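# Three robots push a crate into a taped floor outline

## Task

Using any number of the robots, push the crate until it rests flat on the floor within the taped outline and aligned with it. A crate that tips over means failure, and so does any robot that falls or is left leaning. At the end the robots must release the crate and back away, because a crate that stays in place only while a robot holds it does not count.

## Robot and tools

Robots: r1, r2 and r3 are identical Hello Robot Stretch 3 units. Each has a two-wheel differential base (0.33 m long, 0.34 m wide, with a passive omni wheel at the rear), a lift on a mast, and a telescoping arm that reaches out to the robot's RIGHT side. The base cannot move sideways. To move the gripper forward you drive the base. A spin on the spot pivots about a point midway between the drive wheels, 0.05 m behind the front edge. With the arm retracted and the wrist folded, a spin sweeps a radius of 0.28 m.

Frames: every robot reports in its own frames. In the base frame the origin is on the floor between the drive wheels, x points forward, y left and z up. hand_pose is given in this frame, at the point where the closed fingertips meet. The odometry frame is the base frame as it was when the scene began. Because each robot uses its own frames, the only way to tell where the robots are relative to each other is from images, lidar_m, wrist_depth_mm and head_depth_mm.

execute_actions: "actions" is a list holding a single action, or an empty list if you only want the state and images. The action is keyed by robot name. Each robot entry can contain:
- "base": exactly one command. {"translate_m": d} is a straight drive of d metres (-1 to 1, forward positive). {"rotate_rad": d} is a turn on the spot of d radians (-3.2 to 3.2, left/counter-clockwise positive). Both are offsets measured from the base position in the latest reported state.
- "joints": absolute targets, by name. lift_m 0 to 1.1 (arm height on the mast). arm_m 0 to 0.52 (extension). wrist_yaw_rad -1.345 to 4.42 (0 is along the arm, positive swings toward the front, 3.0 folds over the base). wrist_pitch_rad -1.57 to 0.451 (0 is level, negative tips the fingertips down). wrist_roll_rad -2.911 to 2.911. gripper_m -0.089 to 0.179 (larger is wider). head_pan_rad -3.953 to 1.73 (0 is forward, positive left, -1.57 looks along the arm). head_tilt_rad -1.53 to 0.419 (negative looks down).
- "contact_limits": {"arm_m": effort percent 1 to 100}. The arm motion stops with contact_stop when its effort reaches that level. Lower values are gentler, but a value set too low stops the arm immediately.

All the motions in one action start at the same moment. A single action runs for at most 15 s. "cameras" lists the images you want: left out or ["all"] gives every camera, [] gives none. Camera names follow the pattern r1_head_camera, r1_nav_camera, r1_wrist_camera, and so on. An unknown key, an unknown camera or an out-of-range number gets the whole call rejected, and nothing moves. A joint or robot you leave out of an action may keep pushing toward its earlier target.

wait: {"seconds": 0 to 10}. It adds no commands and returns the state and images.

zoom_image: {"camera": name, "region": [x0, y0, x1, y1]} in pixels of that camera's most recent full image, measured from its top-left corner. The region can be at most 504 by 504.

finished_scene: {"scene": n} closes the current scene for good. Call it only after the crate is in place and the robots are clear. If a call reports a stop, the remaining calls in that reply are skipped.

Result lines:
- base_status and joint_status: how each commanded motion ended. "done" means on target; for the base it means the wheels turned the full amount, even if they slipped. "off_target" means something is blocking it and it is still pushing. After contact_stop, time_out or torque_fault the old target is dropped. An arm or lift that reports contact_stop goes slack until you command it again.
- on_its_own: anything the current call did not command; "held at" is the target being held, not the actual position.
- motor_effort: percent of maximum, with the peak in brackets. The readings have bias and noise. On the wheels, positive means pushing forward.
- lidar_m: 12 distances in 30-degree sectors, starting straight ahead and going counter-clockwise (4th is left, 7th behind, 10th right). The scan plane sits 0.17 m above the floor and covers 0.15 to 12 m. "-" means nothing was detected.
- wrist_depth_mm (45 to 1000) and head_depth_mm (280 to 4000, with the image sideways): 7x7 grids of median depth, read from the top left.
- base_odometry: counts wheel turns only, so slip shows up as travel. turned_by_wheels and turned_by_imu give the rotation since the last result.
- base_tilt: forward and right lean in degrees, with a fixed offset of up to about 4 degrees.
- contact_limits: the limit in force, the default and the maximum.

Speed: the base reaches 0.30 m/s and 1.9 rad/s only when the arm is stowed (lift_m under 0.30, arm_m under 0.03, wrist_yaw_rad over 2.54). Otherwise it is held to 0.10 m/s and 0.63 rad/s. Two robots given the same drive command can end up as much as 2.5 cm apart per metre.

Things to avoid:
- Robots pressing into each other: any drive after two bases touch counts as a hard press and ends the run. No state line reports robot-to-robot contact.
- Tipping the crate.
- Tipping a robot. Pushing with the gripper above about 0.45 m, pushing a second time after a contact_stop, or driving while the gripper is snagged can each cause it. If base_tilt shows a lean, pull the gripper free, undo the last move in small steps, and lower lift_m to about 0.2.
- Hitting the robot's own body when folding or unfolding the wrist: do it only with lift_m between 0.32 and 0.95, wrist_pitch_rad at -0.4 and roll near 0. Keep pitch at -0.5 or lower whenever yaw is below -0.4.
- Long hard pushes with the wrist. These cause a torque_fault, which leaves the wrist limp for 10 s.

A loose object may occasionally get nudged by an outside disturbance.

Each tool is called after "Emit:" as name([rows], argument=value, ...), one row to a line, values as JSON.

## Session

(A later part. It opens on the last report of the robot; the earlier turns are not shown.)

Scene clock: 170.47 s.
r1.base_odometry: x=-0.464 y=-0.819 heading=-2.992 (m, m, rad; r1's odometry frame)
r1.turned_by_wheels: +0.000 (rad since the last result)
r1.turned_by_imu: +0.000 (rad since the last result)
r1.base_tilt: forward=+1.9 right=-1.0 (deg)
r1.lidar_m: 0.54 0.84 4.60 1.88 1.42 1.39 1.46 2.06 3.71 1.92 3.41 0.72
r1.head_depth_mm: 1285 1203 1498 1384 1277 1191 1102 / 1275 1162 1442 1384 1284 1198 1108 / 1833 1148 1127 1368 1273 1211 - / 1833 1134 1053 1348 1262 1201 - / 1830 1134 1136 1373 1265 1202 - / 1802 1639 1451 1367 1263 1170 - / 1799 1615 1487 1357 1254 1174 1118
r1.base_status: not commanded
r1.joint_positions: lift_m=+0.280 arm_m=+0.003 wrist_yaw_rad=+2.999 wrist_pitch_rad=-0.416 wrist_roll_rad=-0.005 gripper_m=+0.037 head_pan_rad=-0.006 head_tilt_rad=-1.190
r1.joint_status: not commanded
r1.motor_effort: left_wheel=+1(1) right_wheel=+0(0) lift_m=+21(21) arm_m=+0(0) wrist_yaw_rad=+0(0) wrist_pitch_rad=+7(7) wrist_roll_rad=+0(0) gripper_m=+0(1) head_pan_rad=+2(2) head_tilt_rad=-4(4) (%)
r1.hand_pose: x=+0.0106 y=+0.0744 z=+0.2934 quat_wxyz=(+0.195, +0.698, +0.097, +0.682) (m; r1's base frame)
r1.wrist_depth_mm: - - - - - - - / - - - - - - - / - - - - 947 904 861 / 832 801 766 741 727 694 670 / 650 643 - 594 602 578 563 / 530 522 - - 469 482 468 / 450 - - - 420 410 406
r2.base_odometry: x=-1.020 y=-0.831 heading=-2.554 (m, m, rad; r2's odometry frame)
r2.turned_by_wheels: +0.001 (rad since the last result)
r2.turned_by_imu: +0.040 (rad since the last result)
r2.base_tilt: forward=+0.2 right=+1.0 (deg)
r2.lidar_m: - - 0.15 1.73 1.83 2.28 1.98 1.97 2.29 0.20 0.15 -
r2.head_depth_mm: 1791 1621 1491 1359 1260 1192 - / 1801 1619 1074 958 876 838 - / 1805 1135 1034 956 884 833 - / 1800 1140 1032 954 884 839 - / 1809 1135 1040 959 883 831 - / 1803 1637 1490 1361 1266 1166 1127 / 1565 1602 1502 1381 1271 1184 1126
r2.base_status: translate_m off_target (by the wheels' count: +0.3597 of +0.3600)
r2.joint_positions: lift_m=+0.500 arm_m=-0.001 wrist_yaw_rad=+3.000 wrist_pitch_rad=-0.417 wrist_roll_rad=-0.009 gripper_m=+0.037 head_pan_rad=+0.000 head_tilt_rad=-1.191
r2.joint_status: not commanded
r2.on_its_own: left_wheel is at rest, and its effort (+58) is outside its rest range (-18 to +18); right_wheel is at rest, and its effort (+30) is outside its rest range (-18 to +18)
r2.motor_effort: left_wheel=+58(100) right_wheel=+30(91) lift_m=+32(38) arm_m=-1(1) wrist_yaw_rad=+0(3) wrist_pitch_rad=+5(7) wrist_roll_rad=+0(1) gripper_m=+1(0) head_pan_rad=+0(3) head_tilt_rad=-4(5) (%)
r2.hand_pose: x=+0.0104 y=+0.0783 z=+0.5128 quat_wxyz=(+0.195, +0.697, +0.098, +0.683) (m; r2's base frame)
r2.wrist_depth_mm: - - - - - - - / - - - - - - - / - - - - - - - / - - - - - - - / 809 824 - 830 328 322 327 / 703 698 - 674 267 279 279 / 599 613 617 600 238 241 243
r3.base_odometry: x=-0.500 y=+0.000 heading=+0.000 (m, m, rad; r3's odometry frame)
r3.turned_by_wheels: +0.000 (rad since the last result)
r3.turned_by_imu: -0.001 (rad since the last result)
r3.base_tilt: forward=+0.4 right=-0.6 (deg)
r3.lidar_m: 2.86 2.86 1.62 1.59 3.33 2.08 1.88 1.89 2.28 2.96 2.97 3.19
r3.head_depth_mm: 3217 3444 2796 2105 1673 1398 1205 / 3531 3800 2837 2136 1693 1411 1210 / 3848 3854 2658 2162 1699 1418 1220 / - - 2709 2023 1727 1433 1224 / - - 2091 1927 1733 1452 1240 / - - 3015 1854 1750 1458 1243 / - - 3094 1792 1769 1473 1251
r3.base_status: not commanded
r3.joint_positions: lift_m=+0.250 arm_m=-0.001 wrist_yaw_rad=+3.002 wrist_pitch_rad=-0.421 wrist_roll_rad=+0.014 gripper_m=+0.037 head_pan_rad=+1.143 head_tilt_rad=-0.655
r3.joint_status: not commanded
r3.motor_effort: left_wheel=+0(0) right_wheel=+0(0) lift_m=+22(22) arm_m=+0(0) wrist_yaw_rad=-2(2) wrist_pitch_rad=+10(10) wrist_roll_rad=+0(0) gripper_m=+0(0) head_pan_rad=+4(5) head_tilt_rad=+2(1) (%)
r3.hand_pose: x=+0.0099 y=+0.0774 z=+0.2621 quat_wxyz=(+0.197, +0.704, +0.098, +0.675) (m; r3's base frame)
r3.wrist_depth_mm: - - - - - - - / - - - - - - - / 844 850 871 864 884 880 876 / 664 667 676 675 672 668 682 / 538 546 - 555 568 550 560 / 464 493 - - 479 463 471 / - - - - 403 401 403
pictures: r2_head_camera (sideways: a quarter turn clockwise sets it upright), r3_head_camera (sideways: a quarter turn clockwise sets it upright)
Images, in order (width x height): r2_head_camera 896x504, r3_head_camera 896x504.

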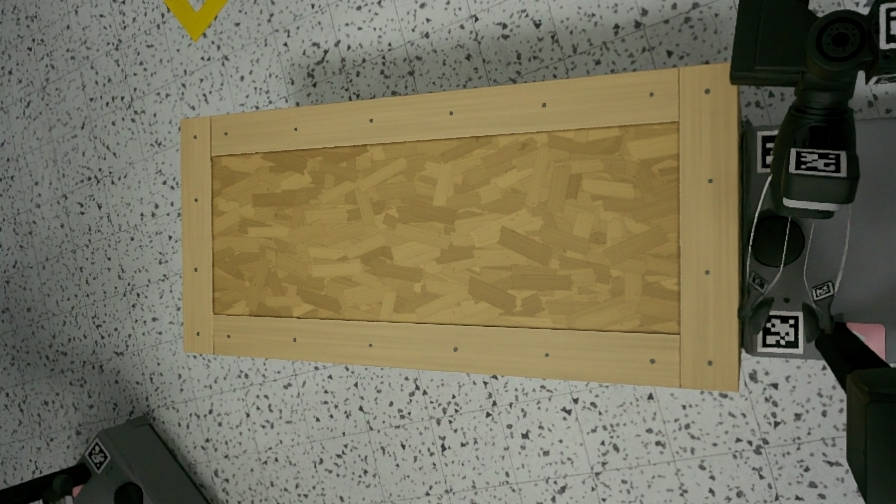

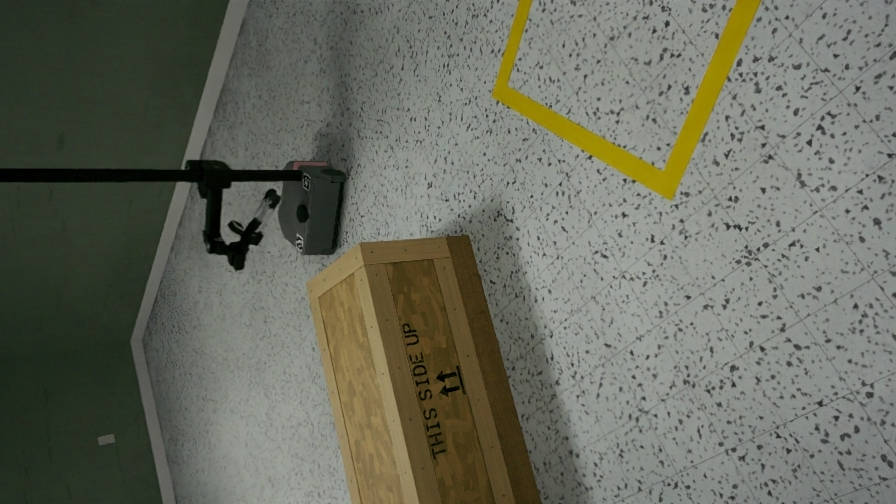

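Emit:
execute_actions([
  {"r2":{"base":{"translate_m":-0.3}},"r1":{"base":{"rotate_rad":-0.785}},"r3":{"base":{"rotate_rad":0.98},"joints":{"head_pan_rad":0,"head_tilt_rad":-0.7}}},
], cameras=[])

Emit:
execute_actions([
  {"r2":{"base":{"rotate_rad":1.19},"joints":{"lift_m":0.28}},"r1":{"base":{"translate_m":0.51}},"r3":{"base":{"translate_m":-0.74}}},
], cameras=[])

Emit:
execute_actions([
  {"r2":{"base":{"translate_m":0.62}},"r1":{"base":{"rotate_rad":1.571},"joints":{"lift_m":0.5}},"r3":{"base":{"rotate_rad":0.5}}},
], cameras=[])

Emit:
execute_actions([
  {"r2":{"base":{"rotate_rad":-1.23}},"r1":{"base":{"translate_m":0.2}}},
], cameras=["r1_head_camera","r2_nav_camera","r3_nav_camera","r2_head_camera"])

Scene clock: 202.53 s.
r1.base_odometry: x=-0.464 y=-0.819 heading=+2.507 (m, m, rad; r1's odometry frame)
r1.turned_by_wheels: -0.785 (rad since the last result)
r1.turned_by_imu: -0.785 (rad since the last result)
r1.base_tilt: forward=+1.9 right=-1.0 (deg)
r1.lidar_m: 1.25 0.54 0.58 4.94 2.53 1.56 1.39 1.39 1.66 3.04 2.00 1.92
r1.head_depth_mm: 1844 1660 1501 1386 1280 1188 1111 / 1836 1646 1497 1373 1275 1200 1108 / 1830 1645 1516 1380 1278 1197 - / 1814 1642 1506 1372 1268 1207 - / 1828 1633 1495 1372 1276 1199 - / 1721 1595 1460 1358 1263 1176 - / 1252 1152 1126 1146 1254 1171 1117
r1.base_status: done
r1.joint_positions: lift_m=+0.280 arm_m=+0.003 wrist_yaw_rad=+2.999 wrist_pitch_rad=-0.416 wrist_roll_rad=-0.005 gripper_m=+0.037 head_pan_rad=-0.006 head_tilt_rad=-1.190
r1.joint_status: not commanded
r1.motor_effort: left_wheel=+3(14) right_wheel=-2(6) lift_m=+21(21) arm_m=+0(0) wrist_yaw_rad=+0(0) wrist_pitch_rad=+7(7) wrist_roll_rad=+0(0) gripper_m=+0(0) head_pan_rad=+3(3) head_tilt_rad=-4(4) (%)
r1.hand_pose: x=+0.0106 y=+0.0744 z=+0.2934 quat_wxyz=(+0.195, +0.698, +0.097, +0.682) (m; r1's base frame)
r1.wrist_depth_mm: - - - - - 598 427 / - - - - - 614 467 / - - - - 959 638 498 / 829 806 770 749 711 653 571 / 635 642 - 596 612 572 551 / 537 525 - - 472 486 468 / 455 - - - 420 415 406
r2.base_odometry: x=-0.770 y=-0.665 heading=-2.554 (m, m, rad; r2's odometry frame)
r2.turned_by_wheels: +0.000 (rad since the last result)
r2.turned_by_imu: -0.003 (rad since the last result)
r2.base_tilt: forward=+0.2 right=+0.9 (deg)
r2.lidar_m: 0.35 0.36 3.54 1.70 3.37 1.95 1.68 1.68 1.94 3.36 1.85 0.36
r2.head_depth_mm: 1793 1613 1481 1364 1260 1191 - / 1797 1572 1070 963 1249 1179 - / 1248 1136 1033 952 1234 1185 - / 1256 1130 1039 953 1253 1191 - / 1750 1140 1042 958 1234 1194 - / 1769 1651 1491 1366 1277 1185 1130 / 1666 1631 1489 1374 1282 1186 1120
r2.base_status: done
r2.joint_positions: lift_m=+0.500 arm_m=-0.001 wrist_yaw_rad=+3.000 wrist_pitch_rad=-0.417 wrist_roll_rad=-0.009 gripper_m=+0.037 head_pan_rad=+0.000 head_tilt_rad=-1.191
r2.joint_status: not commanded
r2.motor_effort: left_wheel=+2(45) right_wheel=+0(29) lift_m=+33(33) arm_m=-1(1) wrist_yaw_rad=+1(1) wrist_pitch_rad=+5(5) wrist_roll_rad=+1(1) gripper_m=+0(0) head_pan_rad=+0(0) head_tilt_rad=-4(4) (%)
r2.hand_pose: x=+0.0104 y=+0.0783 z=+0.5128 quat_wxyz=(+0.195, +0.697, +0.098, +0.683) (m; r2's base frame)
r2.wrist_depth_mm: - - - - - - - / - - - - - - - / - - - - - - - / - - - - - - - / 820 815 - 817 841 837 356 / 696 710 - 703 696 692 361 / 606 616 615 610 618 492 364
r3.base_odometry: x=-0.500 y=+0.000 heading=+0.980 (m, m, rad; r3's odometry frame)
r3.turned_by_wheels: +0.980 (rad since the last result)
r3.turned_by_imu: +0.963 (rad since the last result)
r3.base_tilt: forward=+0.4 right=-0.6 (deg)
r3.lidar_m: 1.65 1.59 1.89 2.17 1.88 1.88 2.18 2.95 2.95 3.32 2.86 2.86
r3.head_depth_mm: 2808 3104 2594 1993 1618 1372 1186 / 3067 3337 2665 2013 1638 1376 1191 / 3346 3597 2692 2060 1649 1390 1197 / 3682 3741 2613 2058 1672 1400 1204 / - 3379 2611 2021 1681 1409 1213 / - - 1964 1906 1700 1422 1219 / - - 2000 1793 1724 1434 1232
r3.base_status: done
r3.joint_positions: lift_m=+0.250 arm_m=-0.001 wrist_yaw_rad=+3.002 wrist_pitch_rad=-0.421 wrist_roll_rad=+0.014 gripper_m=+0.037 head_pan_rad=+0.007 head_tilt_rad=-0.691
r3.joint_status: all done
r3.motor_effort: left_wheel=-2(8) right_wheel=+3(12) lift_m=+21(22) arm_m=+0(0) wrist_yaw_rad=-1(2) wrist_pitch_rad=+10(10) wrist_roll_rad=+0(0) gripper_m=+0(1) head_pan_rad=-5(57) head_tilt_rad=-4(9) (%)
r3.hand_pose: x=+0.0099 y=+0.0774 z=+0.2621 quat_wxyz=(+0.197, +0.704, +0.098, +0.675) (m; r3's base frame)
r3.wrist_depth_mm: - - - - - - - / - - - - - - - / 865 851 856 873 863 883 896 / 669 664 674 675 680 676 686 / 543 542 - 550 570 555 555 / 469 490 - - 485 464 467 / - - - - 405 405 405
pictures: none
No camera images: the call's "cameras" was empty. Leave "cameras" out to get every camera's image.

Scene clock: 206.70 s.
r1.base_odometry: x=-0.874 y=-0.517 heading=+2.507 (m, m, rad; r1's odometry frame)
r1.turned_by_wheels: +0.000 (rad since the last result)
r1.turned_by_imu: -0.001 (rad since the last result)
r1.base_tilt: forward=+1.8 right=-1.0 (deg)
r1.lidar_m: 2.86 0.49 0.37 0.36 0.38 2.12 1.88 1.88 2.24 3.60 1.57 3.22
r1.head_depth_mm: 1849 1660 1524 1386 1278 1192 1112 / 1837 1653 1499 1383 1280 1199 1105 / 1819 1654 1485 1375 1276 1206 - / 1808 1651 1496 1376 1269 1197 - / 1819 1648 1497 1362 1269 1207 - / 1801 1633 1494 1360 1264 1174 - / 1805 1450 1064 1079 1100 1123 1103
r1.base_status: done
r1.joint_positions: lift_m=+0.280 arm_m=+0.003 wrist_yaw_rad=+2.999 wrist_pitch_rad=-0.416 wrist_roll_rad=-0.005 gripper_m=+0.037 head_pan_rad=-0.006 head_tilt_rad=-1.190
r1.joint_status: not commanded
r1.motor_effort: left_wheel=+4(15) right_wheel=-2(7) lift_m=+20(21) arm_m=+0(0) wrist_yaw_rad=+0(0) wrist_pitch_rad=+7(7) wrist_roll_rad=+0(0) gripper_m=+0(0) head_pan_rad=+3(3) head_tilt_rad=-4(4) (%)
r1.hand_pose: x=+0.0106 y=+0.0744 z=+0.2934 quat_wxyz=(+0.195, +0.698, +0.097, +0.682) (m; r1's base frame)
r1.wrist_depth_mm: - - 354 362 369 378 382 / - - 385 398 402 406 435 / - - 433 434 443 462 479 / 828 802 476 480 498 515 538 / 641 623 - 548 546 554 558 / 528 514 - - 471 478 471 / 453 - - - 418 411 404
r2.base_odometry: x=-0.770 y=-0.665 heading=-1.364 (m, m, rad; r2's odometry frame)
r2.turned_by_wheels: +1.190 (rad since the last result)
r2.turned_by_imu: +1.179 (rad since the last result)
r2.base_tilt: forward=+0.2 right=+0.9 (deg)
r2.lidar_m: 3.88 1.70 2.75 1.82 1.69 1.70 2.14 2.42 4.90 0.36 0.35 0.38
r2.head_depth_mm: 1808 1615 1479 1367 946 1144 1102 / 1788 1619 1496 1377 1263 1188 - / 1786 1630 1489 1373 1272 1187 - / 1797 1635 1491 1384 1269 1191 - / 1793 1636 1489 1376 1275 1188 - / 1810 1639 1491 1374 1274 1186 1128 / 1753 1638 1508 1376 1273 1193 1105
r2.base_status: done
r2.joint_positions: lift_m=+0.280 arm_m=-0.001 wrist_yaw_rad=+3.000 wrist_pitch_rad=-0.417 wrist_roll_rad=-0.009 gripper_m=+0.037 head_pan_rad=+0.000 head_tilt_rad=-1.191
r2.joint_status: all done
r2.motor_effort: left_wheel=-1(8) right_wheel=+2(9) lift_m=+26(24) arm_m=-1(1) wrist_yaw_rad=+0(1) wrist_pitch_rad=+5(5) wrist_roll_rad=+1(1) gripper_m=+0(0) head_pan_rad=-2(1) head_tilt_rad=-4(4) (%)
r2.hand_pose: x=+0.0104 y=+0.0783 z=+0.2930 quat_wxyz=(+0.195, +0.697, +0.098, +0.683) (m; r2's base frame)
r2.wrist_depth_mm: - - - - - - - / - - - - - - - / 816 806 819 831 848 875 884 / 641 650 659 667 662 675 681 / 538 534 - 550 557 554 554 / 457 486 - - 447 466 476 / - - - - 402 408 407
r3.base_odometry: x=-0.912 y=-0.614 heading=+0.980 (m, m, rad; r3's odometry frame)
r3.turned_by_wheels: +0.000 (rad since the last result)
r3.turned_by_imu: +0.001 (rad since the last result)
r3.base_tilt: forward=+0.4 right=-0.6 (deg)
r3.lidar_m: 2.30 2.23 2.71 1.57 1.36 1.36 1.58 2.43 2.43 2.82 3.38 3.36
r3.head_depth_mm: 3386 3490 2608 2000 1618 1378 1182 / 3623 3784 2647 2004 1639 1372 1187 / 3962 3881 2691 2051 1662 1386 1202 / - - 2687 2072 1666 1397 1206 / - - 2536 2104 1683 1407 1218 / - 2800 2398 2132 1712 1424 1220 / - - 2311 2148 1715 1434 1234
r3.base_status: done
r3.joint_positions: lift_m=+0.250 arm_m=-0.001 wrist_yaw_rad=+3.002 wrist_pitch_rad=-0.421 wrist_roll_rad=+0.014 gripper_m=+0.037 head_pan_rad=+0.007 head_tilt_rad=-0.692
r3.joint_status: not commanded
r3.motor_effort: left_wheel=-2(12) right_wheel=+3(7) lift_m=+21(22) arm_m=+0(0) wrist_yaw_rad=-1(2) wrist_pitch_rad=+10(10) wrist_roll_rad=+0(0) gripper_m=+0(1) head_pan_rad=-5(5) head_tilt_rad=-2(3) (%)
r3.hand_pose: x=+0.0100 y=+0.0774 z=+0.2621 quat_wxyz=(+0.197, +0.704, +0.098, +0.675) (m; r3's base frame)
r3.wrist_depth_mm: - - - - - - - / - - - - - - - / 849 857 861 866 873 879 883 / 667 673 670 679 677 681 692 / 540 549 - 548 574 547 554 / 467 491 - - 480 465 468 / - - - - 402 401 405
pictures: none
No camera images: the call's "cameras" was empty. Leave "cameras" out to get every camera's image.

Scene clock: 210.40 s.
r1.base_odometry: x=-0.874 y=-0.517 heading=-2.206 (m, m, rad; r1's odometry frame)
r1.turned_by_wheels: +1.571 (rad since the last result)
r1.turned_by_imu: +1.575 (rad since the last result)
r1.base_tilt: forward=+1.9 right=-1.0 (deg)
r1.lidar_m: 0.36 0.37 2.12 1.88 1.88 2.23 3.61 1.58 3.25 0.81 0.49 0.37
r1.head_depth_mm: 1823 1655 1049 974 1265 1200 1118 / 1833 1637 1047 986 1262 1205 - / 1821 1648 1045 978 1261 1205 - / 1817 1643 1041 980 1259 1205 - / 1799 1631 1063 1005 1263 1209 - / 1792 1634 1480 1362 1262 1179 - / 1800 1628 1490 1363 1260 1178 -
r1.base_status: done
r1.joint_positions: lift_m=+0.500 arm_m=+0.003 wrist_yaw_rad=+2.999 wrist_pitch_rad=-0.416 wrist_roll_rad=-0.005 gripper_m=+0.037 head_pan_rad=-0.006 head_tilt_rad=-1.190
r1.joint_status: all done
r1.motor_effort: left_wheel=-3(11) right_wheel=+3(10) lift_m=+40(42) arm_m=+0(0) wrist_yaw_rad=+1(0) wrist_pitch_rad=+7(7) wrist_roll_rad=+0(0) gripper_m=+0(0) head_pan_rad=+3(3) head_tilt_rad=-4(3) (%)
r1.hand_pose: x=+0.0106 y=+0.0744 z=+0.5127 quat_wxyz=(+0.195, +0.698, +0.097, +0.682) (m; r1's base frame)
r1.wrist_depth_mm: - - - - - - - / - - - - - - - / - - - - - - - / - - - - - - - / 996 954 - 910 934 870 850 / 812 800 - 749 752 731 718 / 695 688 670 654 638 625 619
r2.base_odometry: x=-0.643 y=-1.272 heading=-1.364 (m, m, rad; r2's odometry frame)
r2.turned_by_wheels: +0.000 (rad since the last result)
r2.turned_by_imu: +0.004 (rad since the last result)
r2.base_tilt: forward=+0.2 right=+0.9 (deg)
r2.lidar_m: 3.43 1.15 3.36 2.22 2.06 2.08 2.62 0.41 0.43 0.66 0.82 2.73
r2.head_depth_mm: 1792 1633 1480 1360 1256 1177 1098 / 1802 1622 1490 1374 1267 1187 - / 1802 1632 1487 1365 1266 1184 - / 1796 1623 1491 1368 1268 1191 - / 1813 1653 1495 1369 1269 1201 - / 1816 1627 1497 1380 1278 1183 1131 / 1818 1651 1503 1371 1275 1184 1114
r2.base_status: done
r2.joint_positions: lift_m=+0.280 arm_m=-0.001 wrist_yaw_rad=+3.000 wrist_pitch_rad=-0.417 wrist_roll_rad=-0.009 gripper_m=+0.037 head_pan_rad=+0.000 head_tilt_rad=-1.191
r2.joint_status: not commanded
r2.motor_effort: left_wheel=-1(8) right_wheel=+3(10) lift_m=+27(26) arm_m=-1(1) wrist_yaw_rad=+0(0) wrist_pitch_rad=+5(5) wrist_roll_rad=+1(1) gripper_m=+0(1) head_pan_rad=-1(0) head_tilt_rad=-4(3) (%)
r2.hand_pose: x=+0.0104 y=+0.0783 z=+0.2930 quat_wxyz=(+0.195, +0.697, +0.098, +0.683) (m; r2's base frame)
r2.wrist_depth_mm: - - - - - - 907 / - - - - - - 872 / 825 807 820 834 844 867 857 / 640 655 661 662 661 668 676 / 534 535 - 552 552 543 552 / 453 481 - - 457 470 473 / - - - - 402 404 406
r3.base_odometry: x=-0.912 y=-0.614 heading=+1.480 (m, m, rad; r3's odometry frame)
r3.turned_by_wheels: +0.500 (rad since the last result)
r3.turned_by_imu: +0.491 (rad since the last result)
r3.base_tilt: forward=+0.5 right=-0.6 (deg)
r3.lidar_m: 2.23 2.84 1.60 1.36 1.36 1.55 2.43 2.43 2.77 3.38 3.35 2.33
r3.head_depth_mm: - 2954 2395 1998 1626 1367 1184 / - 3801 2374 2021 1642 1378 1191 / - 3915 2355 2040 1659 1384 1197 / - 3698 2622 2067 1666 1403 1206 / - 3827 2765 2110 1679 1408 1211 / - - 2795 2120 1704 1421 1225 / - - 2863 2149 1733 1439 1233
r3.base_status: done
r3.joint_positions: lift_m=+0.250 arm_m=-0.001 wrist_yaw_rad=+3.002 wrist_pitch_rad=-0.421 wrist_roll_rad=+0.014 gripper_m=+0.037 head_pan_rad=+0.007 head_tilt_rad=-0.692
r3.joint_status: not commanded
r3.motor_effort: left_wheel=-2(10) right_wheel=+3(11) lift_m=+21(21) arm_m=+0(0) wrist_yaw_rad=-1(0) wrist_pitch_rad=+10(10) wrist_roll_rad=+0(0) gripper_m=+0(0) head_pan_rad=-5(6) head_tilt_rad=-3(4) (%)
r3.hand_pose: x=+0.0100 y=+0.0774 z=+0.2621 quat_wxyz=(+0.197, +0.704, +0.098, +0.675) (m; r3's base frame)
r3.wrist_depth_mm: - - - - - - - / - - - - - - - / 872 845 864 858 868 877 891 / 672 664 674 672 668 679 688 / 548 541 - 550 573 561 555 / 466 491 - - 482 463 468 / - - - - 403 405 403
pictures: none
No camera images: the call's "cameras" was empty. Leave "cameras" out to get every camera's image.

Scene clock: 213.37 s.
r1.base_odometry: x=-0.993 y=-0.678 heading=-2.206 (m, m, rad; r1's odometry frame)
r1.turned_by_wheels: +0.000 (rad since the last result)
r1.turned_by_imu: -0.001 (rad since the last result)
r1.base_tilt: forward=+1.9 right=-1.0 (deg)
r1.lidar_m: 0.16 0.17 2.18 1.92 1.93 2.28 3.79 1.74 0.85 0.55 0.22 0.17
r1.head_depth_mm: 1844 1657 1502 966 898 1196 1118 / 1831 1642 1512 962 898 1210 - / 1828 1653 1488 956 899 1205 - / 1847 1630 1494 954 899 1206 - / 1811 1628 1489 971 906 1200 - / 1816 1636 1486 1365 1268 1174 - / 1792 1625 1485 1373 1263 1175 -
r1.base_status: done
r1.joint_positions: lift_m=+0.500 arm_m=+0.003 wrist_yaw_rad=+2.999 wrist_pitch_rad=-0.416 wrist_roll_rad=-0.005 gripper_m=+0.037 head_pan_rad=-0.006 head_tilt_rad=-1.190
r1.joint_status: not commanded
r1.motor_effort: left_wheel=-3(5) right_wheel=+2(7) lift_m=+39(39) arm_m=+0(0) wrist_yaw_rad=+0(1) wrist_pitch_rad=+7(7) wrist_roll_rad=+0(0) gripper_m=+0(0) head_pan_rad=+3(3) head_tilt_rad=-4(4) (%)
r1.hand_pose: x=+0.0106 y=+0.0744 z=+0.5127 quat_wxyz=(+0.195, +0.698, +0.097, +0.682) (m; r1's base frame)
r1.wrist_depth_mm: - - - - - - - / - - - - - - - / - - - - - - - / - - - - - - - / 979 962 - 930 945 886 822 / 819 781 - 752 722 728 728 / 686 690 676 673 648 271 239
r2.base_odometry: x=-0.643 y=-1.272 heading=-2.594 (m, m, rad; r2's odometry frame)
r2.turned_by_wheels: -1.230 (rad since the last result)
r2.turned_by_imu: -1.215 (rad since the last result)
r2.base_tilt: forward=+0.3 right=+1.0 (deg)
r2.lidar_m: 0.86 2.69 3.05 1.15 1.15 2.42 2.06 2.06 2.33 0.53 0.41 0.55
r2.head_depth_mm: 1794 1135 1238 1243 1238 1172 1101 / 792 1577 1435 1356 1261 1192 - / 852 1382 1302 1355 1265 1186 - / 1745 1624 1355 1373 1265 1185 - / 1809 1630 1495 1375 1265 1196 - / 1805 1643 1483 1375 1273 1185 1128 / 1815 1643 1490 1376 1275 1189 1103
r2.base_status: done
r2.joint_positions: lift_m=+0.280 arm_m=-0.001 wrist_yaw_rad=+3.000 wrist_pitch_rad=-0.417 wrist_roll_rad=-0.009 gripper_m=+0.037 head_pan_rad=+0.000 head_tilt_rad=-1.191
r2.joint_status: not commanded
r2.motor_effort: left_wheel=+3(13) right_wheel=-2(8) lift_m=+26(27) arm_m=-1(1) wrist_yaw_rad=+1(1) wrist_pitch_rad=+5(5) wrist_roll_rad=+1(1) gripper_m=+0(1) head_pan_rad=-1(2) head_tilt_rad=-4(4) (%)
r2.hand_pose: x=+0.0104 y=+0.0783 z=+0.2930 quat_wxyz=(+0.195, +0.697, +0.098, +0.683) (m; r2's base frame)
r2.wrist_depth_mm: - - - - - - - / - - - - - - - / 821 811 838 838 849 877 869 / 649 641 674 659 662 677 679 / 536 529 - 552 557 547 556 / 458 481 - - 453 464 475 / - - - - 401 408 410
r3.base_odometry: x=-0.912 y=-0.614 heading=+1.480 (m, m, rad; r3's odometry frame)
r3.turned_by_wheels: +0.000 (rad since the last result)
r3.turned_by_imu: +0.000 (rad since the last result)
r3.base_tilt: forward=+0.5 right=-0.5 (deg)
r3.lidar_m: 2.22 2.84 1.60 1.37 1.36 1.56 2.43 2.42 2.77 3.39 3.36 2.33
r3.head_depth_mm: - 2612 2384 1996 1619 1364 1177 / - 3766 2368 2017 1634 1373 1188 / - 3874 2391 2034 1653 1392 1197 / - 3305 2611 2077 1664 1396 1207 / - 3811 2745 2091 1680 1411 1209 / - - 2814 2141 1699 1421 1225 / - - 2835 2142 1714 1430 1230
r3.base_status: not commanded
r3.joint_positions: lift_m=+0.250 arm_m=-0.001 wrist_yaw_rad=+3.002 wrist_pitch_rad=-0.421 wrist_roll_rad=+0.014 gripper_m=+0.037 head_pan_rad=+0.007 head_tilt_rad=-0.692
r3.joint_status: not commanded
r3.motor_effort: left_wheel=-2(2) right_wheel=+2(3) lift_m=+21(21) arm_m=+0(0) wrist_yaw_rad=-2(1) wrist_pitch_rad=+10(10) wrist_roll_rad=+0(0) gripper_m=+0(1) head_pan_rad=-5(4) head_tilt_rad=-4(3) (%)
r3.hand_pose: x=+0.0100 y=+0.0774 z=+0.2621 quat_wxyz=(+0.197, +0.704, +0.098, +0.675) (m; r3's base frame)
r3.wrist_depth_mm: - - - - - - - / - - - - - - - / 856 865 850 864 892 874 890 / 668 678 666 673 672 681 683 / 545 541 - 548 573 553 555 / 464 489 - - 481 466 462 / - - - - 403 405 403
pictures: r1_head_camera (sideways: a quarter turn clockwise sets it upright), r2_head_camera (sideways: a quarter turn clockwise sets it upright), r2_nav_camera (sideways: a quarter turn counterclockwise sets it upright), r3_nav_camera (sideways: a quarter turn counterclockwise sets it upright)
Images, in order (width x height): r1_head_camera 896x504, r2_head_camera 896x504, r2_nav_camera 672x504, r3_nav_camera 672x504.

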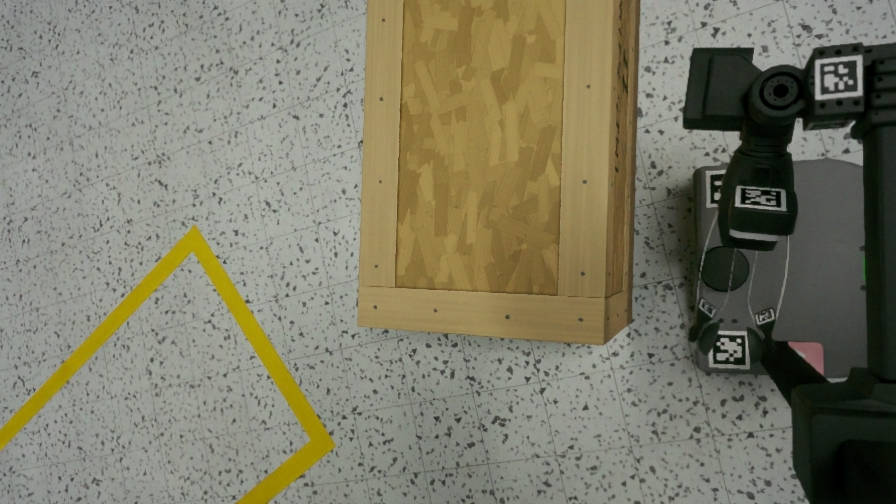

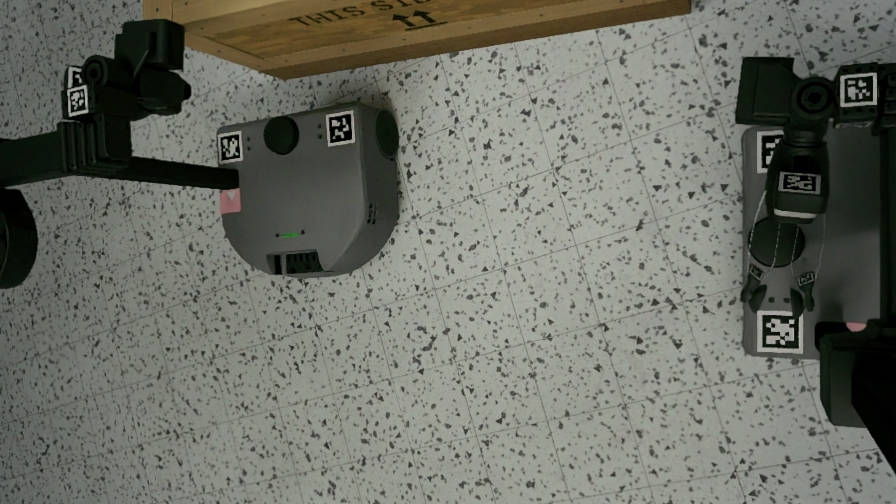

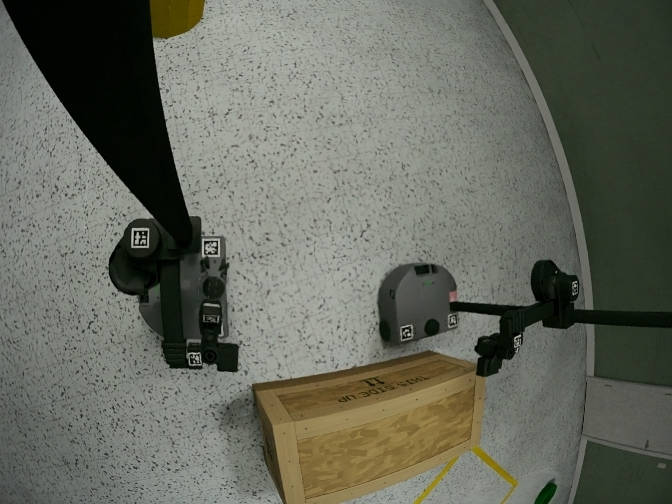

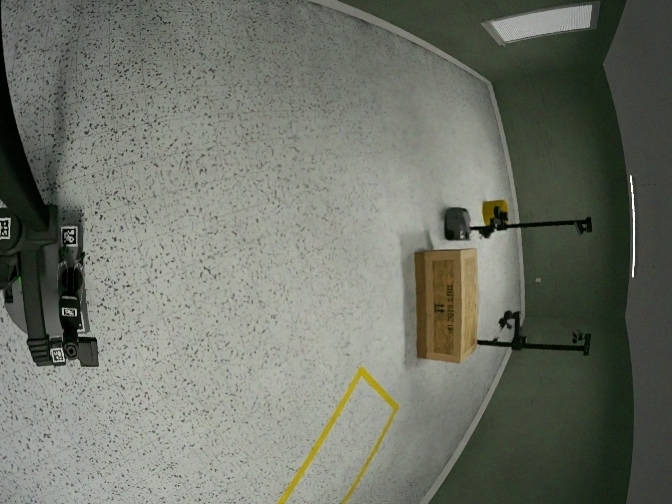

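Emit:
execute_actions([
  {"r2":{"base":{"translate_m":0.27}}},
], cameras=[])

Emit:
execute_actions([
  {"r2":{"base":{"rotate_rad":-1.61},"joints":{"lift_m":0.5}}},
], cameras=["r2_head_camera"])

Scene clock: 221.50 s.
r1.base_odometry: x=-0.993 y=-0.678 heading=-2.206 (m, m, rad; r1's odometry frame)
r1.turned_by_wheels: +0.000 (rad since the last result)
r1.turned_by_imu: +0.000 (rad since the last result)
r1.base_tilt: forward=+1.9 right=-1.0 (deg)
r1.lidar_m: 0.16 0.17 2.18 1.92 1.93 2.28 3.80 1.73 0.59 0.55 0.22 0.17
r1.head_depth_mm: 1835 1658 1498 960 898 1204 1116 / 1833 1655 1511 951 892 1214 - / 1831 1642 1506 956 900 1209 - / 1816 1631 1496 953 897 1206 - / 1809 1643 1491 971 906 1201 - / 1816 1641 1489 1369 1266 1174 - / 1771 1635 1486 1372 1259 1169 -
r1.base_status: not commanded
r1.joint_positions: lift_m=+0.500 arm_m=+0.003 wrist_yaw_rad=+2.999 wrist_pitch_rad=-0.416 wrist_roll_rad=-0.005 gripper_m=+0.037 head_pan_rad=-0.006 head_tilt_rad=-1.190
r1.joint_status: not commanded
r1.motor_effort: left_wheel=-2(3) right_wheel=+3(2) lift_m=+39(39) arm_m=+0(0) wrist_yaw_rad=+0(1) wrist_pitch_rad=+7(7) wrist_roll_rad=+0(0) gripper_m=+0(0) head_pan_rad=+2(3) head_tilt_rad=-4(4) (%)
r1.hand_pose: x=+0.0106 y=+0.0744 z=+0.5127 quat_wxyz=(+0.195, +0.698, +0.097, +0.682) (m; r1's base frame)
r1.wrist_depth_mm: - - - - - - - / - - - - - - - / - - - - - - - / - - - - - - - / 990 965 - 928 930 874 858 / 831 817 - 754 749 732 730 / 706 685 682 650 636 270 237
r2.base_odometry: x=-0.874 y=-1.413 heading=-2.594 (m, m, rad; r2's odometry frame)
r2.turned_by_wheels: +0.000 (rad since the last result)
r2.turned_by_imu: +0.001 (rad since the last result)
r2.base_tilt: forward=+0.2 right=+0.9 (deg)
r2.lidar_m: 0.72 2.44 2.78 3.44 3.45 2.73 2.32 2.32 0.41 0.39 0.40 0.53
r2.head_depth_mm: 1789 1630 719 1232 1236 1161 1098 / 736 1590 672 1208 1266 1181 - / 730 739 1267 1198 1255 1193 - / 762 742 1496 1242 1263 1192 - / 1811 1634 1498 1383 1271 1192 - / 1813 1629 1507 1375 1279 1190 1129 / 1818 1645 1501 1373 1279 1193 1110
r2.base_status: done
r2.joint_positions: lift_m=+0.280 arm_m=-0.001 wrist_yaw_rad=+3.000 wrist_pitch_rad=-0.417 wrist_roll_rad=-0.009 gripper_m=+0.037 head_pan_rad=+0.000 head_tilt_rad=-1.191
r2.joint_status: not commanded
r2.motor_effort: left_wheel=+2(13) right_wheel=-1(6) lift_m=+26(26) arm_m=-1(1) wrist_yaw_rad=+0(0) wrist_pitch_rad=+5(5) wrist_roll_rad=+1(1) gripper_m=+0(0) head_pan_rad=-1(1) head_tilt_rad=-4(4) (%)
r2.hand_pose: x=+0.0104 y=+0.0783 z=+0.2930 quat_wxyz=(+0.195, +0.697, +0.098, +0.683) (m; r2's base frame)
r2.wrist_depth_mm: 952 - - - - - - / - - - - - - - / 822 826 840 825 847 865 876 / 647 650 661 656 662 679 673 / 532 537 - 552 566 551 552 / 451 487 - - 456 468 472 / - - - - 404 408 410
r3.base_odometry: x=-0.912 y=-0.614 heading=+1.480 (m, m, rad; r3's odometry frame)
r3.turned_by_wheels: +0.000 (rad since the last result)
r3.turned_by_imu: -0.001 (rad since the last result)
r3.base_tilt: forward=+0.4 right=-0.6 (deg)
r3.lidar_m: 2.23 2.84 1.60 1.36 1.36 1.56 2.43 2.43 2.77 3.39 3.35 2.34
r3.head_depth_mm: - 2617 2384 1985 1618 1367 1189 / - 3751 2398 2011 1637 1379 1187 / - 2769 2381 2052 1655 1397 1196 / - 3740 2599 2062 1676 1403 1209 / - 3944 2767 2081 1682 1420 1212 / - - 2794 2115 1703 1419 1222 / - - 2859 2133 1719 1433 1228
r3.base_status: not commanded
r3.joint_positions: lift_m=+0.250 arm_m=-0.001 wrist_yaw_rad=+3.002 wrist_pitch_rad=-0.421 wrist_roll_rad=+0.014 gripper_m=+0.037 head_pan_rad=+0.007 head_tilt_rad=-0.692
r3.joint_status: not commanded
r3.motor_effort: left_wheel=-2(2) right_wheel=+3(3) lift_m=+21(21) arm_m=+0(0) wrist_yaw_rad=-1(1) wrist_pitch_rad=+10(10) wrist_roll_rad=+0(0) gripper_m=+0(0) head_pan_rad=-5(4) head_tilt_rad=-4(3) (%)
r3.hand_pose: x=+0.0100 y=+0.0774 z=+0.2621 quat_wxyz=(+0.197, +0.704, +0.098, +0.675) (m; r3's base frame)
r3.wrist_depth_mm: - - - - - - - / - - - - - - - / 857 862 866 865 876 878 901 / 665 661 668 665 675 681 681 / 541 544 - 554 570 560 551 / 470 491 - - 486 467 468 / - - - - 401 404 407
pictures: none
No camera images: the call's "cameras" was empty. Leave "cameras" out to get every camera's image.

Scene clock: 224.93 s.
r1.base_odometry: x=-0.993 y=-0.678 heading=-2.206 (m, m, rad; r1's odometry frame)
r1.turned_by_wheels: +0.000 (rad since the last result)
r1.turned_by_imu: +0.000 (rad since the last result)
r1.base_tilt: forward=+1.9 right=-1.1 (deg)
r1.lidar_m: 0.16 0.17 2.18 1.92 1.93 2.28 3.80 1.74 0.51 0.55 0.22 0.17
r1.head_depth_mm: 1832 1654 1508 964 893 1207 1130 / 1847 1653 1515 957 896 1211 - / 1824 1646 1504 950 906 1201 - / 1832 1640 1501 951 900 1207 - / 1809 1627 1497 973 908 1201 - / 1799 1643 1491 1367 1257 1168 - / 1799 1620 1487 1353 1256 1169 -
r1.base_status: not commanded
r1.joint_positions: lift_m=+0.500 arm_m=+0.003 wrist_yaw_rad=+2.999 wrist_pitch_rad=-0.416 wrist_roll_rad=-0.005 gripper_m=+0.037 head_pan_rad=-0.006 head_tilt_rad=-1.190
r1.joint_status: not commanded
r1.motor_effort: left_wheel=-3(2) right_wheel=+2(2) lift_m=+39(39) arm_m=+0(0) wrist_yaw_rad=+0(1) wrist_pitch_rad=+7(7) wrist_roll_rad=+0(0) gripper_m=+0(1) head_pan_rad=+3(3) head_tilt_rad=-4(4) (%)
r1.hand_pose: x=+0.0106 y=+0.0744 z=+0.5127 quat_wxyz=(+0.195, +0.698, +0.097, +0.682) (m; r1's base frame)
r1.wrist_depth_mm: - - - - - - - / - - - - - - - / - - - - - - - / - - - - - - - / - 964 - 923 920 856 871 / 816 794 - 768 730 729 735 / 692 687 684 654 630 268 238
r2.base_odometry: x=-0.874 y=-1.412 heading=+2.079 (m, m, rad; r2's odometry frame)
r2.turned_by_wheels: -1.610 (rad since the last result)
r2.turned_by_imu: -1.597 (rad since the last result)
r2.base_tilt: forward=+0.3 right=+0.9 (deg)
r2.lidar_m: 0.39 0.40 0.52 0.62 2.44 2.73 3.45 1.24 2.78 2.32 2.31 0.41
r2.head_depth_mm: 1795 1617 1478 1367 1263 1191 - / 1791 1626 1482 1369 1266 1182 - / 1798 1629 1059 983 1258 1185 - / 1818 1627 1038 976 1244 1194 - / 1813 1634 1037 973 1245 1195 - / 1810 1641 1035 970 1249 1185 1128 / 1826 1639 1043 969 1252 1174 1120
r2.base_status: done
r2.joint_positions: lift_m=+0.500 arm_m=-0.001 wrist_yaw_rad=+3.000 wrist_pitch_rad=-0.417 wrist_roll_rad=-0.009 gripper_m=+0.037 head_pan_rad=+0.000 head_tilt_rad=-1.191
r2.joint_status: all done
r2.motor_effort: left_wheel=+3(11) right_wheel=-1(8) lift_m=+37(37) arm_m=-1(1) wrist_yaw_rad=+1(0) wrist_pitch_rad=+5(5) wrist_roll_rad=+1(1) gripper_m=+0(1) head_pan_rad=-1(0) head_tilt_rad=-4(4) (%)
r2.hand_pose: x=+0.0104 y=+0.0783 z=+0.5126 quat_wxyz=(+0.195, +0.697, +0.098, +0.683) (m; r2's base frame)
r2.wrist_depth_mm: - - - - - - - / - - - - 797 710 - / - - - - 769 540 517 / - - 927 735 749 514 410 / 815 842 - 672 749 529 387 / 695 704 - 699 680 546 395 / 609 607 614 615 622 533 405
r3.base_odometry: x=-0.912 y=-0.614 heading=+1.480 (m, m, rad; r3's odometry frame)
r3.turned_by_wheels: +0.000 (rad since the last result)
r3.turned_by_imu: -0.001 (rad since the last result)
r3.base_tilt: forward=+0.4 right=-0.6 (deg)
r3.lidar_m: 2.23 2.83 1.59 1.36 1.36 1.56 2.43 2.43 2.78 3.39 3.36 2.33
r3.head_depth_mm: - 2601 2383 1983 1629 1370 1182 / - 3781 2388 2023 1635 1375 1193 / - 2787 2375 2036 1652 1392 1197 / - 3946 2626 2074 1666 1397 1205 / - 3967 2774 2101 1678 1412 1216 / - - 2801 2116 1694 1429 1223 / - - 2848 2137 1711 1437 1234
r3.base_status: not commanded
r3.joint_positions: lift_m=+0.250 arm_m=-0.001 wrist_yaw_rad=+3.002 wrist_pitch_rad=-0.421 wrist_roll_rad=+0.014 gripper_m=+0.037 head_pan_rad=+0.007 head_tilt_rad=-0.692
r3.joint_status: not commanded
r3.motor_effort: left_wheel=-2(2) right_wheel=+2(3) lift_m=+22(21) arm_m=+0(0) wrist_yaw_rad=+0(2) wrist_pitch_rad=+10(10) wrist_roll_rad=+0(0) gripper_m=+1(0) head_pan_rad=-5(4) head_tilt_rad=-2(4) (%)
r3.hand_pose: x=+0.0100 y=+0.0774 z=+0.2621 quat_wxyz=(+0.197, +0.704, +0.098, +0.675) (m; r3's base frame)
r3.wrist_depth_mm: - - - - - - - / - - - - - - - / 854 854 866 872 881 873 867 / 662 666 665 675 672 676 688 / 541 545 - 550 575 553 558 / 464 491 - - 480 464 471 / - - - - 402 405 404
pictures: r2_head_camera (sideways: a quarter turn clockwise sets it upright)
Images, in order (width x height): r2_head_camera 896x504.

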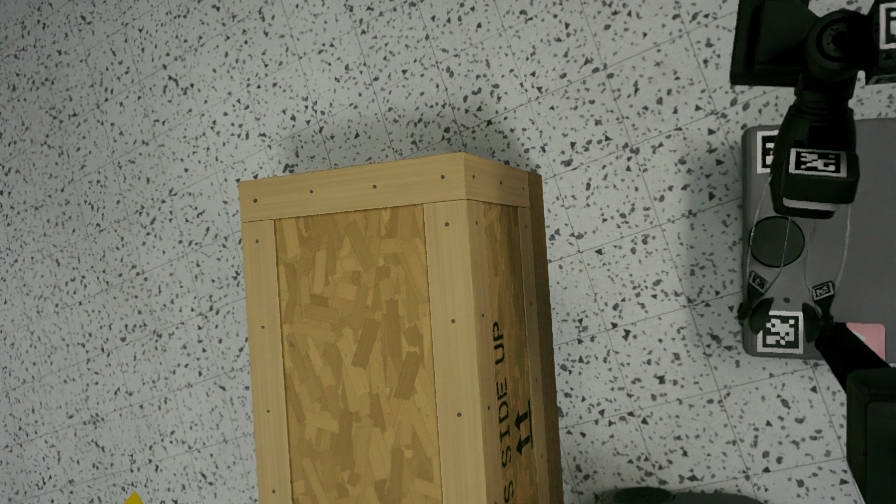

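Good. Close up to the face, then test push.

Emit:
execute_actions([
  {"r2":{"base":{"translate_m":0.335}},"r1":{"base":{"translate_m":0.105}}},
], cameras=[])

Emit:
execute_actions([
  {"r2":{"base":{"translate_m":0.3}},"r1":{"base":{"translate_m":0.3}}},
], cameras=["r2_head_camera","r1_head_camera","r3_head_camera"])

Scene clock: 234.47 s.
r1.base_odometry: x=-1.055 y=-0.762 heading=-2.207 (m, m, rad; r1's odometry frame)
r1.turned_by_wheels: -0.001 (rad since the last result)
r1.turned_by_imu: -0.002 (rad since the last result)
r1.base_tilt: forward=+1.9 right=-0.9 (deg)
r1.lidar_m: - - 2.21 1.95 1.95 2.30 3.89 1.83 3.17 0.20 0.15 -
r1.head_depth_mm: 1834 1663 1503 960 892 852 1103 / 1841 1652 1502 957 883 838 - / 1824 1643 1502 951 882 834 - / 1809 1636 1494 952 877 836 - / 1814 1639 1487 1332 888 835 - / 1804 1639 1488 1363 1264 1176 - / 1798 1619 1474 1354 1258 1176 -
r1.base_status: translate_m off_target (by the wheels' count: +0.1048 of +0.1050)
r1.joint_positions: lift_m=+0.500 arm_m=+0.003 wrist_yaw_rad=+2.999 wrist_pitch_rad=-0.416 wrist_roll_rad=-0.005 gripper_m=+0.037 head_pan_rad=-0.006 head_tilt_rad=-1.190
r1.joint_status: not commanded
r1.on_its_own: right_wheel is at rest, and its effort (+51) is outside its rest range (-18 to +18)
r1.motor_effort: left_wheel=-1(5) right_wheel=+51(53) lift_m=+39(39) arm_m=+0(0) wrist_yaw_rad=+1(0) wrist_pitch_rad=+7(7) wrist_roll_rad=+0(0) gripper_m=+0(0) head_pan_rad=+3(3) head_tilt_rad=-4(3) (%)
r1.hand_pose: x=+0.0106 y=+0.0744 z=+0.5127 quat_wxyz=(+0.195, +0.698, +0.097, +0.682) (m; r1's base frame)
r1.wrist_depth_mm: - - - - - - - / - - - - - - - / - - - - - - - / - - - - - - - / 983 983 - 897 934 880 861 / 838 808 - 765 725 723 719 / 692 681 687 659 256 242 237
r2.base_odometry: x=-1.037 y=-1.120 heading=+2.080 (m, m, rad; r2's odometry frame)
r2.turned_by_wheels: +0.001 (rad since the last result)
r2.turned_by_imu: +0.018 (rad since the last result)
r2.base_tilt: forward=+0.2 right=+0.9 (deg)
r2.lidar_m: - - 0.15 0.20 2.54 2.87 3.75 1.54 2.63 2.21 2.21 -
r2.head_depth_mm: 1785 1632 1478 1369 1265 1186 - / 1801 1625 1494 1362 1273 1177 - / 1798 1623 1492 960 879 833 - / 1814 1628 1474 949 882 832 - / 1811 1633 1496 955 886 829 - / 1819 1635 1506 956 889 845 1128 / 1802 1644 1497 959 888 833 1123
r2.base_status: done
r2.joint_positions: lift_m=+0.500 arm_m=-0.001 wrist_yaw_rad=+3.000 wrist_pitch_rad=-0.418 wrist_roll_rad=-0.009 gripper_m=+0.037 head_pan_rad=+0.000 head_tilt_rad=-1.191
r2.joint_status: not commanded
r2.on_its_own: left_wheel is at rest, and its effort (+28) is outside its rest range (-18 to +18)
r2.motor_effort: left_wheel=+28(91) right_wheel=-1(3) lift_m=+37(37) arm_m=-1(2) wrist_yaw_rad=+1(1) wrist_pitch_rad=+5(5) wrist_roll_rad=+1(0) gripper_m=+0(0) head_pan_rad=-1(1) head_tilt_rad=-4(4) (%)
r2.hand_pose: x=+0.0104 y=+0.0782 z=+0.5126 quat_wxyz=(+0.195, +0.697, +0.098, +0.683) (m; r2's base frame)
r2.wrist_depth_mm: - - - - - - - / - - - 682 704 - - / - - - 523 511 507 - / - - 755 431 396 399 402 / 802 815 - 530 332 327 332 / 688 691 - 493 268 277 278 / 602 601 613 512 238 241 242
r3.base_odometry: x=-0.912 y=-0.614 heading=+1.480 (m, m, rad; r3's odometry frame)
r3.turned_by_wheels: +0.000 (rad since the last result)
r3.turned_by_imu: -0.001 (rad since the last result)
r3.base_tilt: forward=+0.4 right=-0.5 (deg)
r3.lidar_m: 2.23 2.84 1.59 1.36 1.36 1.56 2.43 2.43 2.77 3.39 3.35 2.33
r3.head_depth_mm: - 2439 2366 1980 1620 1364 1187 / - 3804 2378 2024 1642 1376 1191 / - 2562 2372 2047 1651 1381 1197 / - 3736 2618 2066 1674 1399 1201 / - 3982 2767 2103 1684 1413 1214 / - - 2824 2114 1709 1416 1224 / - - 2853 2137 1721 1430 1235
r3.base_status: not commanded
r3.joint_positions: lift_m=+0.250 arm_m=-0.001 wrist_yaw_rad=+3.002 wrist_pitch_rad=-0.421 wrist_roll_rad=+0.014 gripper_m=+0.037 head_pan_rad=+0.007 head_tilt_rad=-0.692
r3.joint_status: not commanded
r3.motor_effort: left_wheel=-2(2) right_wheel=+3(3) lift_m=+21(22) arm_m=+0(0) wrist_yaw_rad=-1(2) wrist_pitch_rad=+10(10) wrist_roll_rad=+0(0) gripper_m=+0(1) head_pan_rad=-3(5) head_tilt_rad=-4(3) (%)
r3.hand_pose: x=+0.0100 y=+0.0774 z=+0.2621 quat_wxyz=(+0.197, +0.704, +0.098, +0.675) (m; r3's base frame)
r3.wrist_depth_mm: - - - - - - - / - - - - - - - / 861 861 876 876 875 893 877 / 664 670 670 677 683 689 685 / 545 542 - 551 568 554 558 / 463 490 - - 482 463 465 / - - - - 404 402 404
pictures: none
No camera images: the call's "cameras" was empty. Leave "cameras" out to get every camera's image.

Scene clock: 239.50 s.
r1.base_odometry: x=-1.233 y=-1.003 heading=-2.206 (m, m, rad; r1's odometry frame)
r1.turned_by_wheels: +0.001 (rad since the last result)
r1.turned_by_imu: -0.046 (rad since the last result)
r1.base_tilt: forward=+1.8 right=-1.0 (deg)
r1.lidar_m: - - 2.27 1.95 1.95 2.25 3.87 1.83 3.25 0.20 0.15 -
r1.head_depth_mm: 1839 1659 1518 960 888 851 1108 / 1845 1638 1501 956 889 843 - / 1819 1646 1493 955 883 837 - / 1822 1632 1502 954 877 835 - / 1812 1626 1486 968 890 833 - / 1806 1630 1476 1359 1266 1176 - / 1799 1624 1468 1361 1257 1173 -
r1.base_status: translate_m off_target (by the wheels' count: +0.2998 of +0.3000)
r1.joint_positions: lift_m=+0.500 arm_m=+0.003 wrist_yaw_rad=+2.999 wrist_pitch_rad=-0.416 wrist_roll_rad=-0.005 gripper_m=+0.037 head_pan_rad=-0.006 head_tilt_rad=-1.191
r1.joint_status: not commanded
r1.on_its_own: left_wheel is at rest, and its effort (+51) is outside its rest range (-18 to +18)
r1.motor_effort: left_wheel=+51(70) right_wheel=+12(73) lift_m=+39(39) arm_m=+0(0) wrist_yaw_rad=-1(0) wrist_pitch_rad=+7(7) wrist_roll_rad=+0(0) gripper_m=+0(0) head_pan_rad=+3(3) head_tilt_rad=-4(5) (%)
r1.hand_pose: x=+0.0106 y=+0.0744 z=+0.5127 quat_wxyz=(+0.195, +0.698, +0.097, +0.682) (m; r1's base frame)
r1.wrist_depth_mm: - - - - - - - / - - - - - - - / - - - - - - - / - - - - - - - / - 959 - 913 902 879 846 / 807 846 - 758 727 746 275 / 708 681 676 651 255 241 237
r2.base_odometry: x=-1.183 y=-0.858 heading=+2.080 (m, m, rad; r2's odometry frame)
r2.turned_by_wheels: +0.000 (rad since the last result)
r2.turned_by_imu: +0.049 (rad since the last result)
r2.base_tilt: forward=+0.2 right=+0.9 (deg)
r2.lidar_m: - - 0.15 0.21 2.54 2.96 1.58 1.56 2.54 2.21 2.20 -
r2.head_depth_mm: 1789 1620 1481 1369 1265 1183 - / 1798 1626 1482 1374 1266 1175 - / 1792 1618 1481 956 881 834 - / 1790 1628 1487 955 886 830 - / 1789 1638 1478 958 885 828 - / 1815 1624 1494 958 891 838 1131 / 1802 1631 1497 955 889 847 1122
r2.base_status: translate_m off_target (by the wheels' count: +0.2997 of +0.3000)
r2.joint_positions: lift_m=+0.500 arm_m=-0.001 wrist_yaw_rad=+3.000 wrist_pitch_rad=-0.418 wrist_roll_rad=-0.009 gripper_m=+0.037 head_pan_rad=+0.000 head_tilt_rad=-1.191
r2.joint_status: not commanded
r2.on_its_own: left_wheel is at rest, and its effort (+49) is outside its rest range (-18 to +18); right_wheel is at rest, and its effort (+31) is outside its rest range (-18 to +18)
r2.motor_effort: left_wheel=+49(85) right_wheel=+31(45) lift_m=+36(36) arm_m=-1(1) wrist_yaw_rad=+1(1) wrist_pitch_rad=+5(5) wrist_roll_rad=+1(1) gripper_m=+1(1) head_pan_rad=-1(1) head_tilt_rad=-4(4) (%)
r2.hand_pose: x=+0.0105 y=+0.0782 z=+0.5126 quat_wxyz=(+0.195, +0.697, +0.098, +0.683) (m; r2's base frame)
r2.wrist_depth_mm: - - - - - - - / - - - 692 700 - - / - - - 533 505 508 - / - - 759 427 397 396 404 / 806 810 - 633 333 329 331 / 693 701 - 518 268 276 278 / 606 607 608 541 237 242 243
r3.base_odometry: x=-0.912 y=-0.614 heading=+1.480 (m, m, rad; r3's odometry frame)
r3.turned_by_wheels: +0.000 (rad since the last result)
r3.turned_by_imu: -0.001 (rad since the last result)
r3.base_tilt: forward=+0.4 right=-0.6 (deg)
r3.lidar_m: 2.23 2.83 1.60 1.36 1.36 1.56 2.44 2.43 2.77 3.38 3.36 2.33
r3.head_depth_mm: - 2446 2367 2003 1626 1366 1182 / - 3800 2377 2012 1645 1381 1189 / - 2545 2379 2029 1647 1388 1189 / - 3880 2623 2071 1667 1391 1209 / - 3971 2753 2096 1687 1410 1212 / - - 2819 2118 1695 1421 1225 / - - 2879 2140 1722 1439 1230
r3.base_status: not commanded
r3.joint_positions: lift_m=+0.250 arm_m=-0.001 wrist_yaw_rad=+3.002 wrist_pitch_rad=-0.421 wrist_roll_rad=+0.014 gripper_m=+0.037 head_pan_rad=+0.007 head_tilt_rad=-0.692
r3.joint_status: not commanded
r3.motor_effort: left_wheel=-2(2) right_wheel=+3(3) lift_m=+21(21) arm_m=+0(0) wrist_yaw_rad=-2(1) wrist_pitch_rad=+10(10) wrist_roll_rad=+0(0) gripper_m=+1(0) head_pan_rad=-5(4) head_tilt_rad=-4(3) (%)
r3.hand_pose: x=+0.0100 y=+0.0774 z=+0.2621 quat_wxyz=(+0.197, +0.704, +0.098, +0.675) (m; r3's base frame)
r3.wrist_depth_mm: - - - - - - - / - - - - - - - / 854 864 866 866 883 868 897 / 667 662 672 673 673 684 688 / 549 547 - 548 569 554 559 / 467 488 - - 483 467 467 / - - - - 399 408 404
pictures: r1_head_camera (sideways: a quarter turn clockwise sets it upright), r2_head_camera (sideways: a quarter turn clockwise sets it upright), r3_head_camera (sideways: a quarter turn clockwise sets it upright)
Images, in order (width x height): r1_head_camera 896x504, r2_head_camera 896x504, r3_head_camera 896x504.

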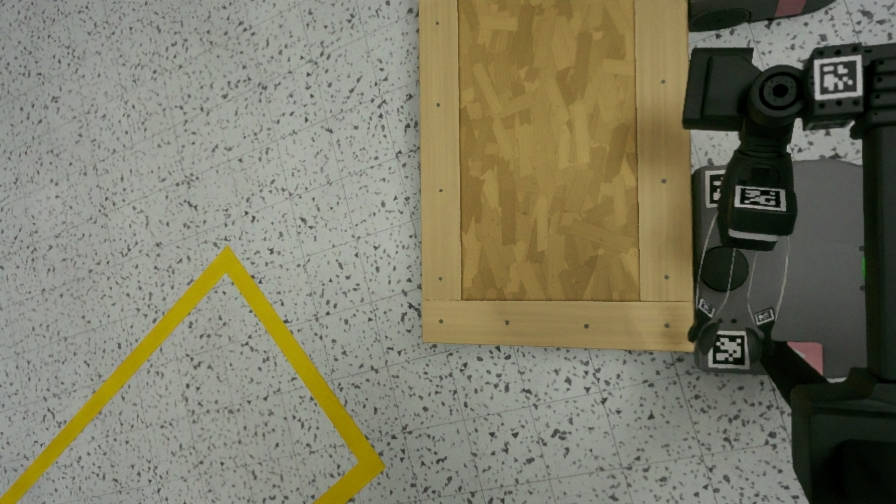

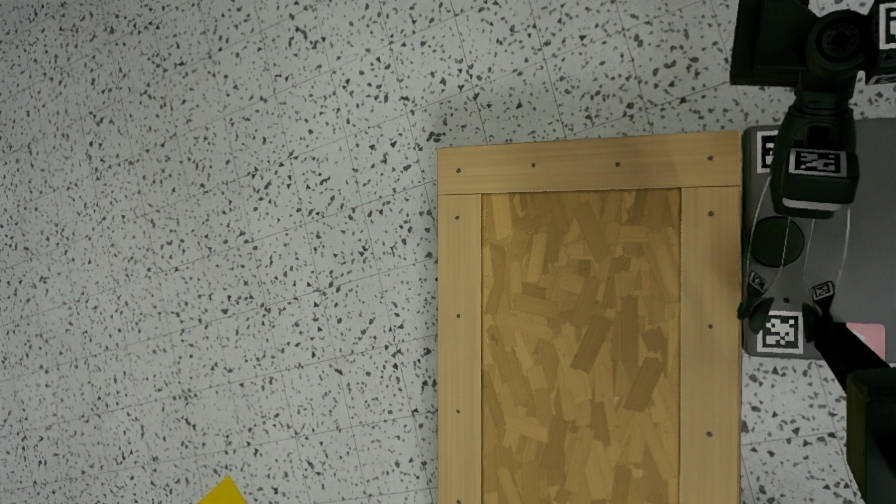

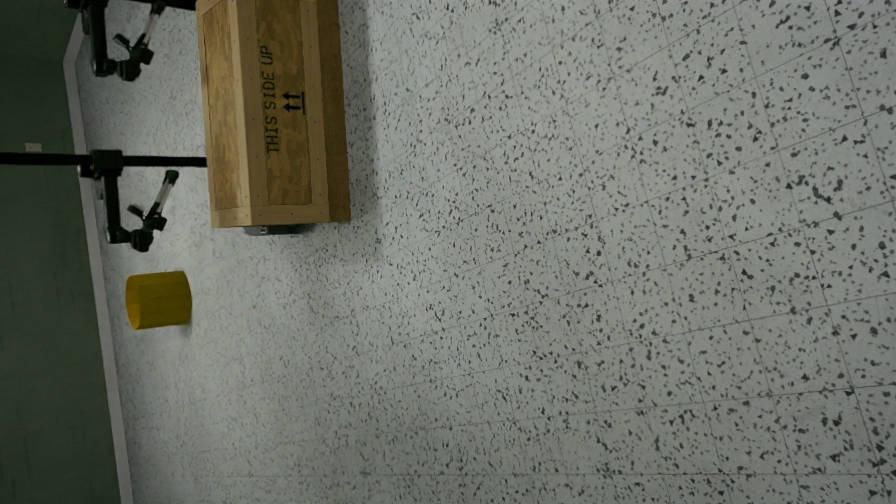

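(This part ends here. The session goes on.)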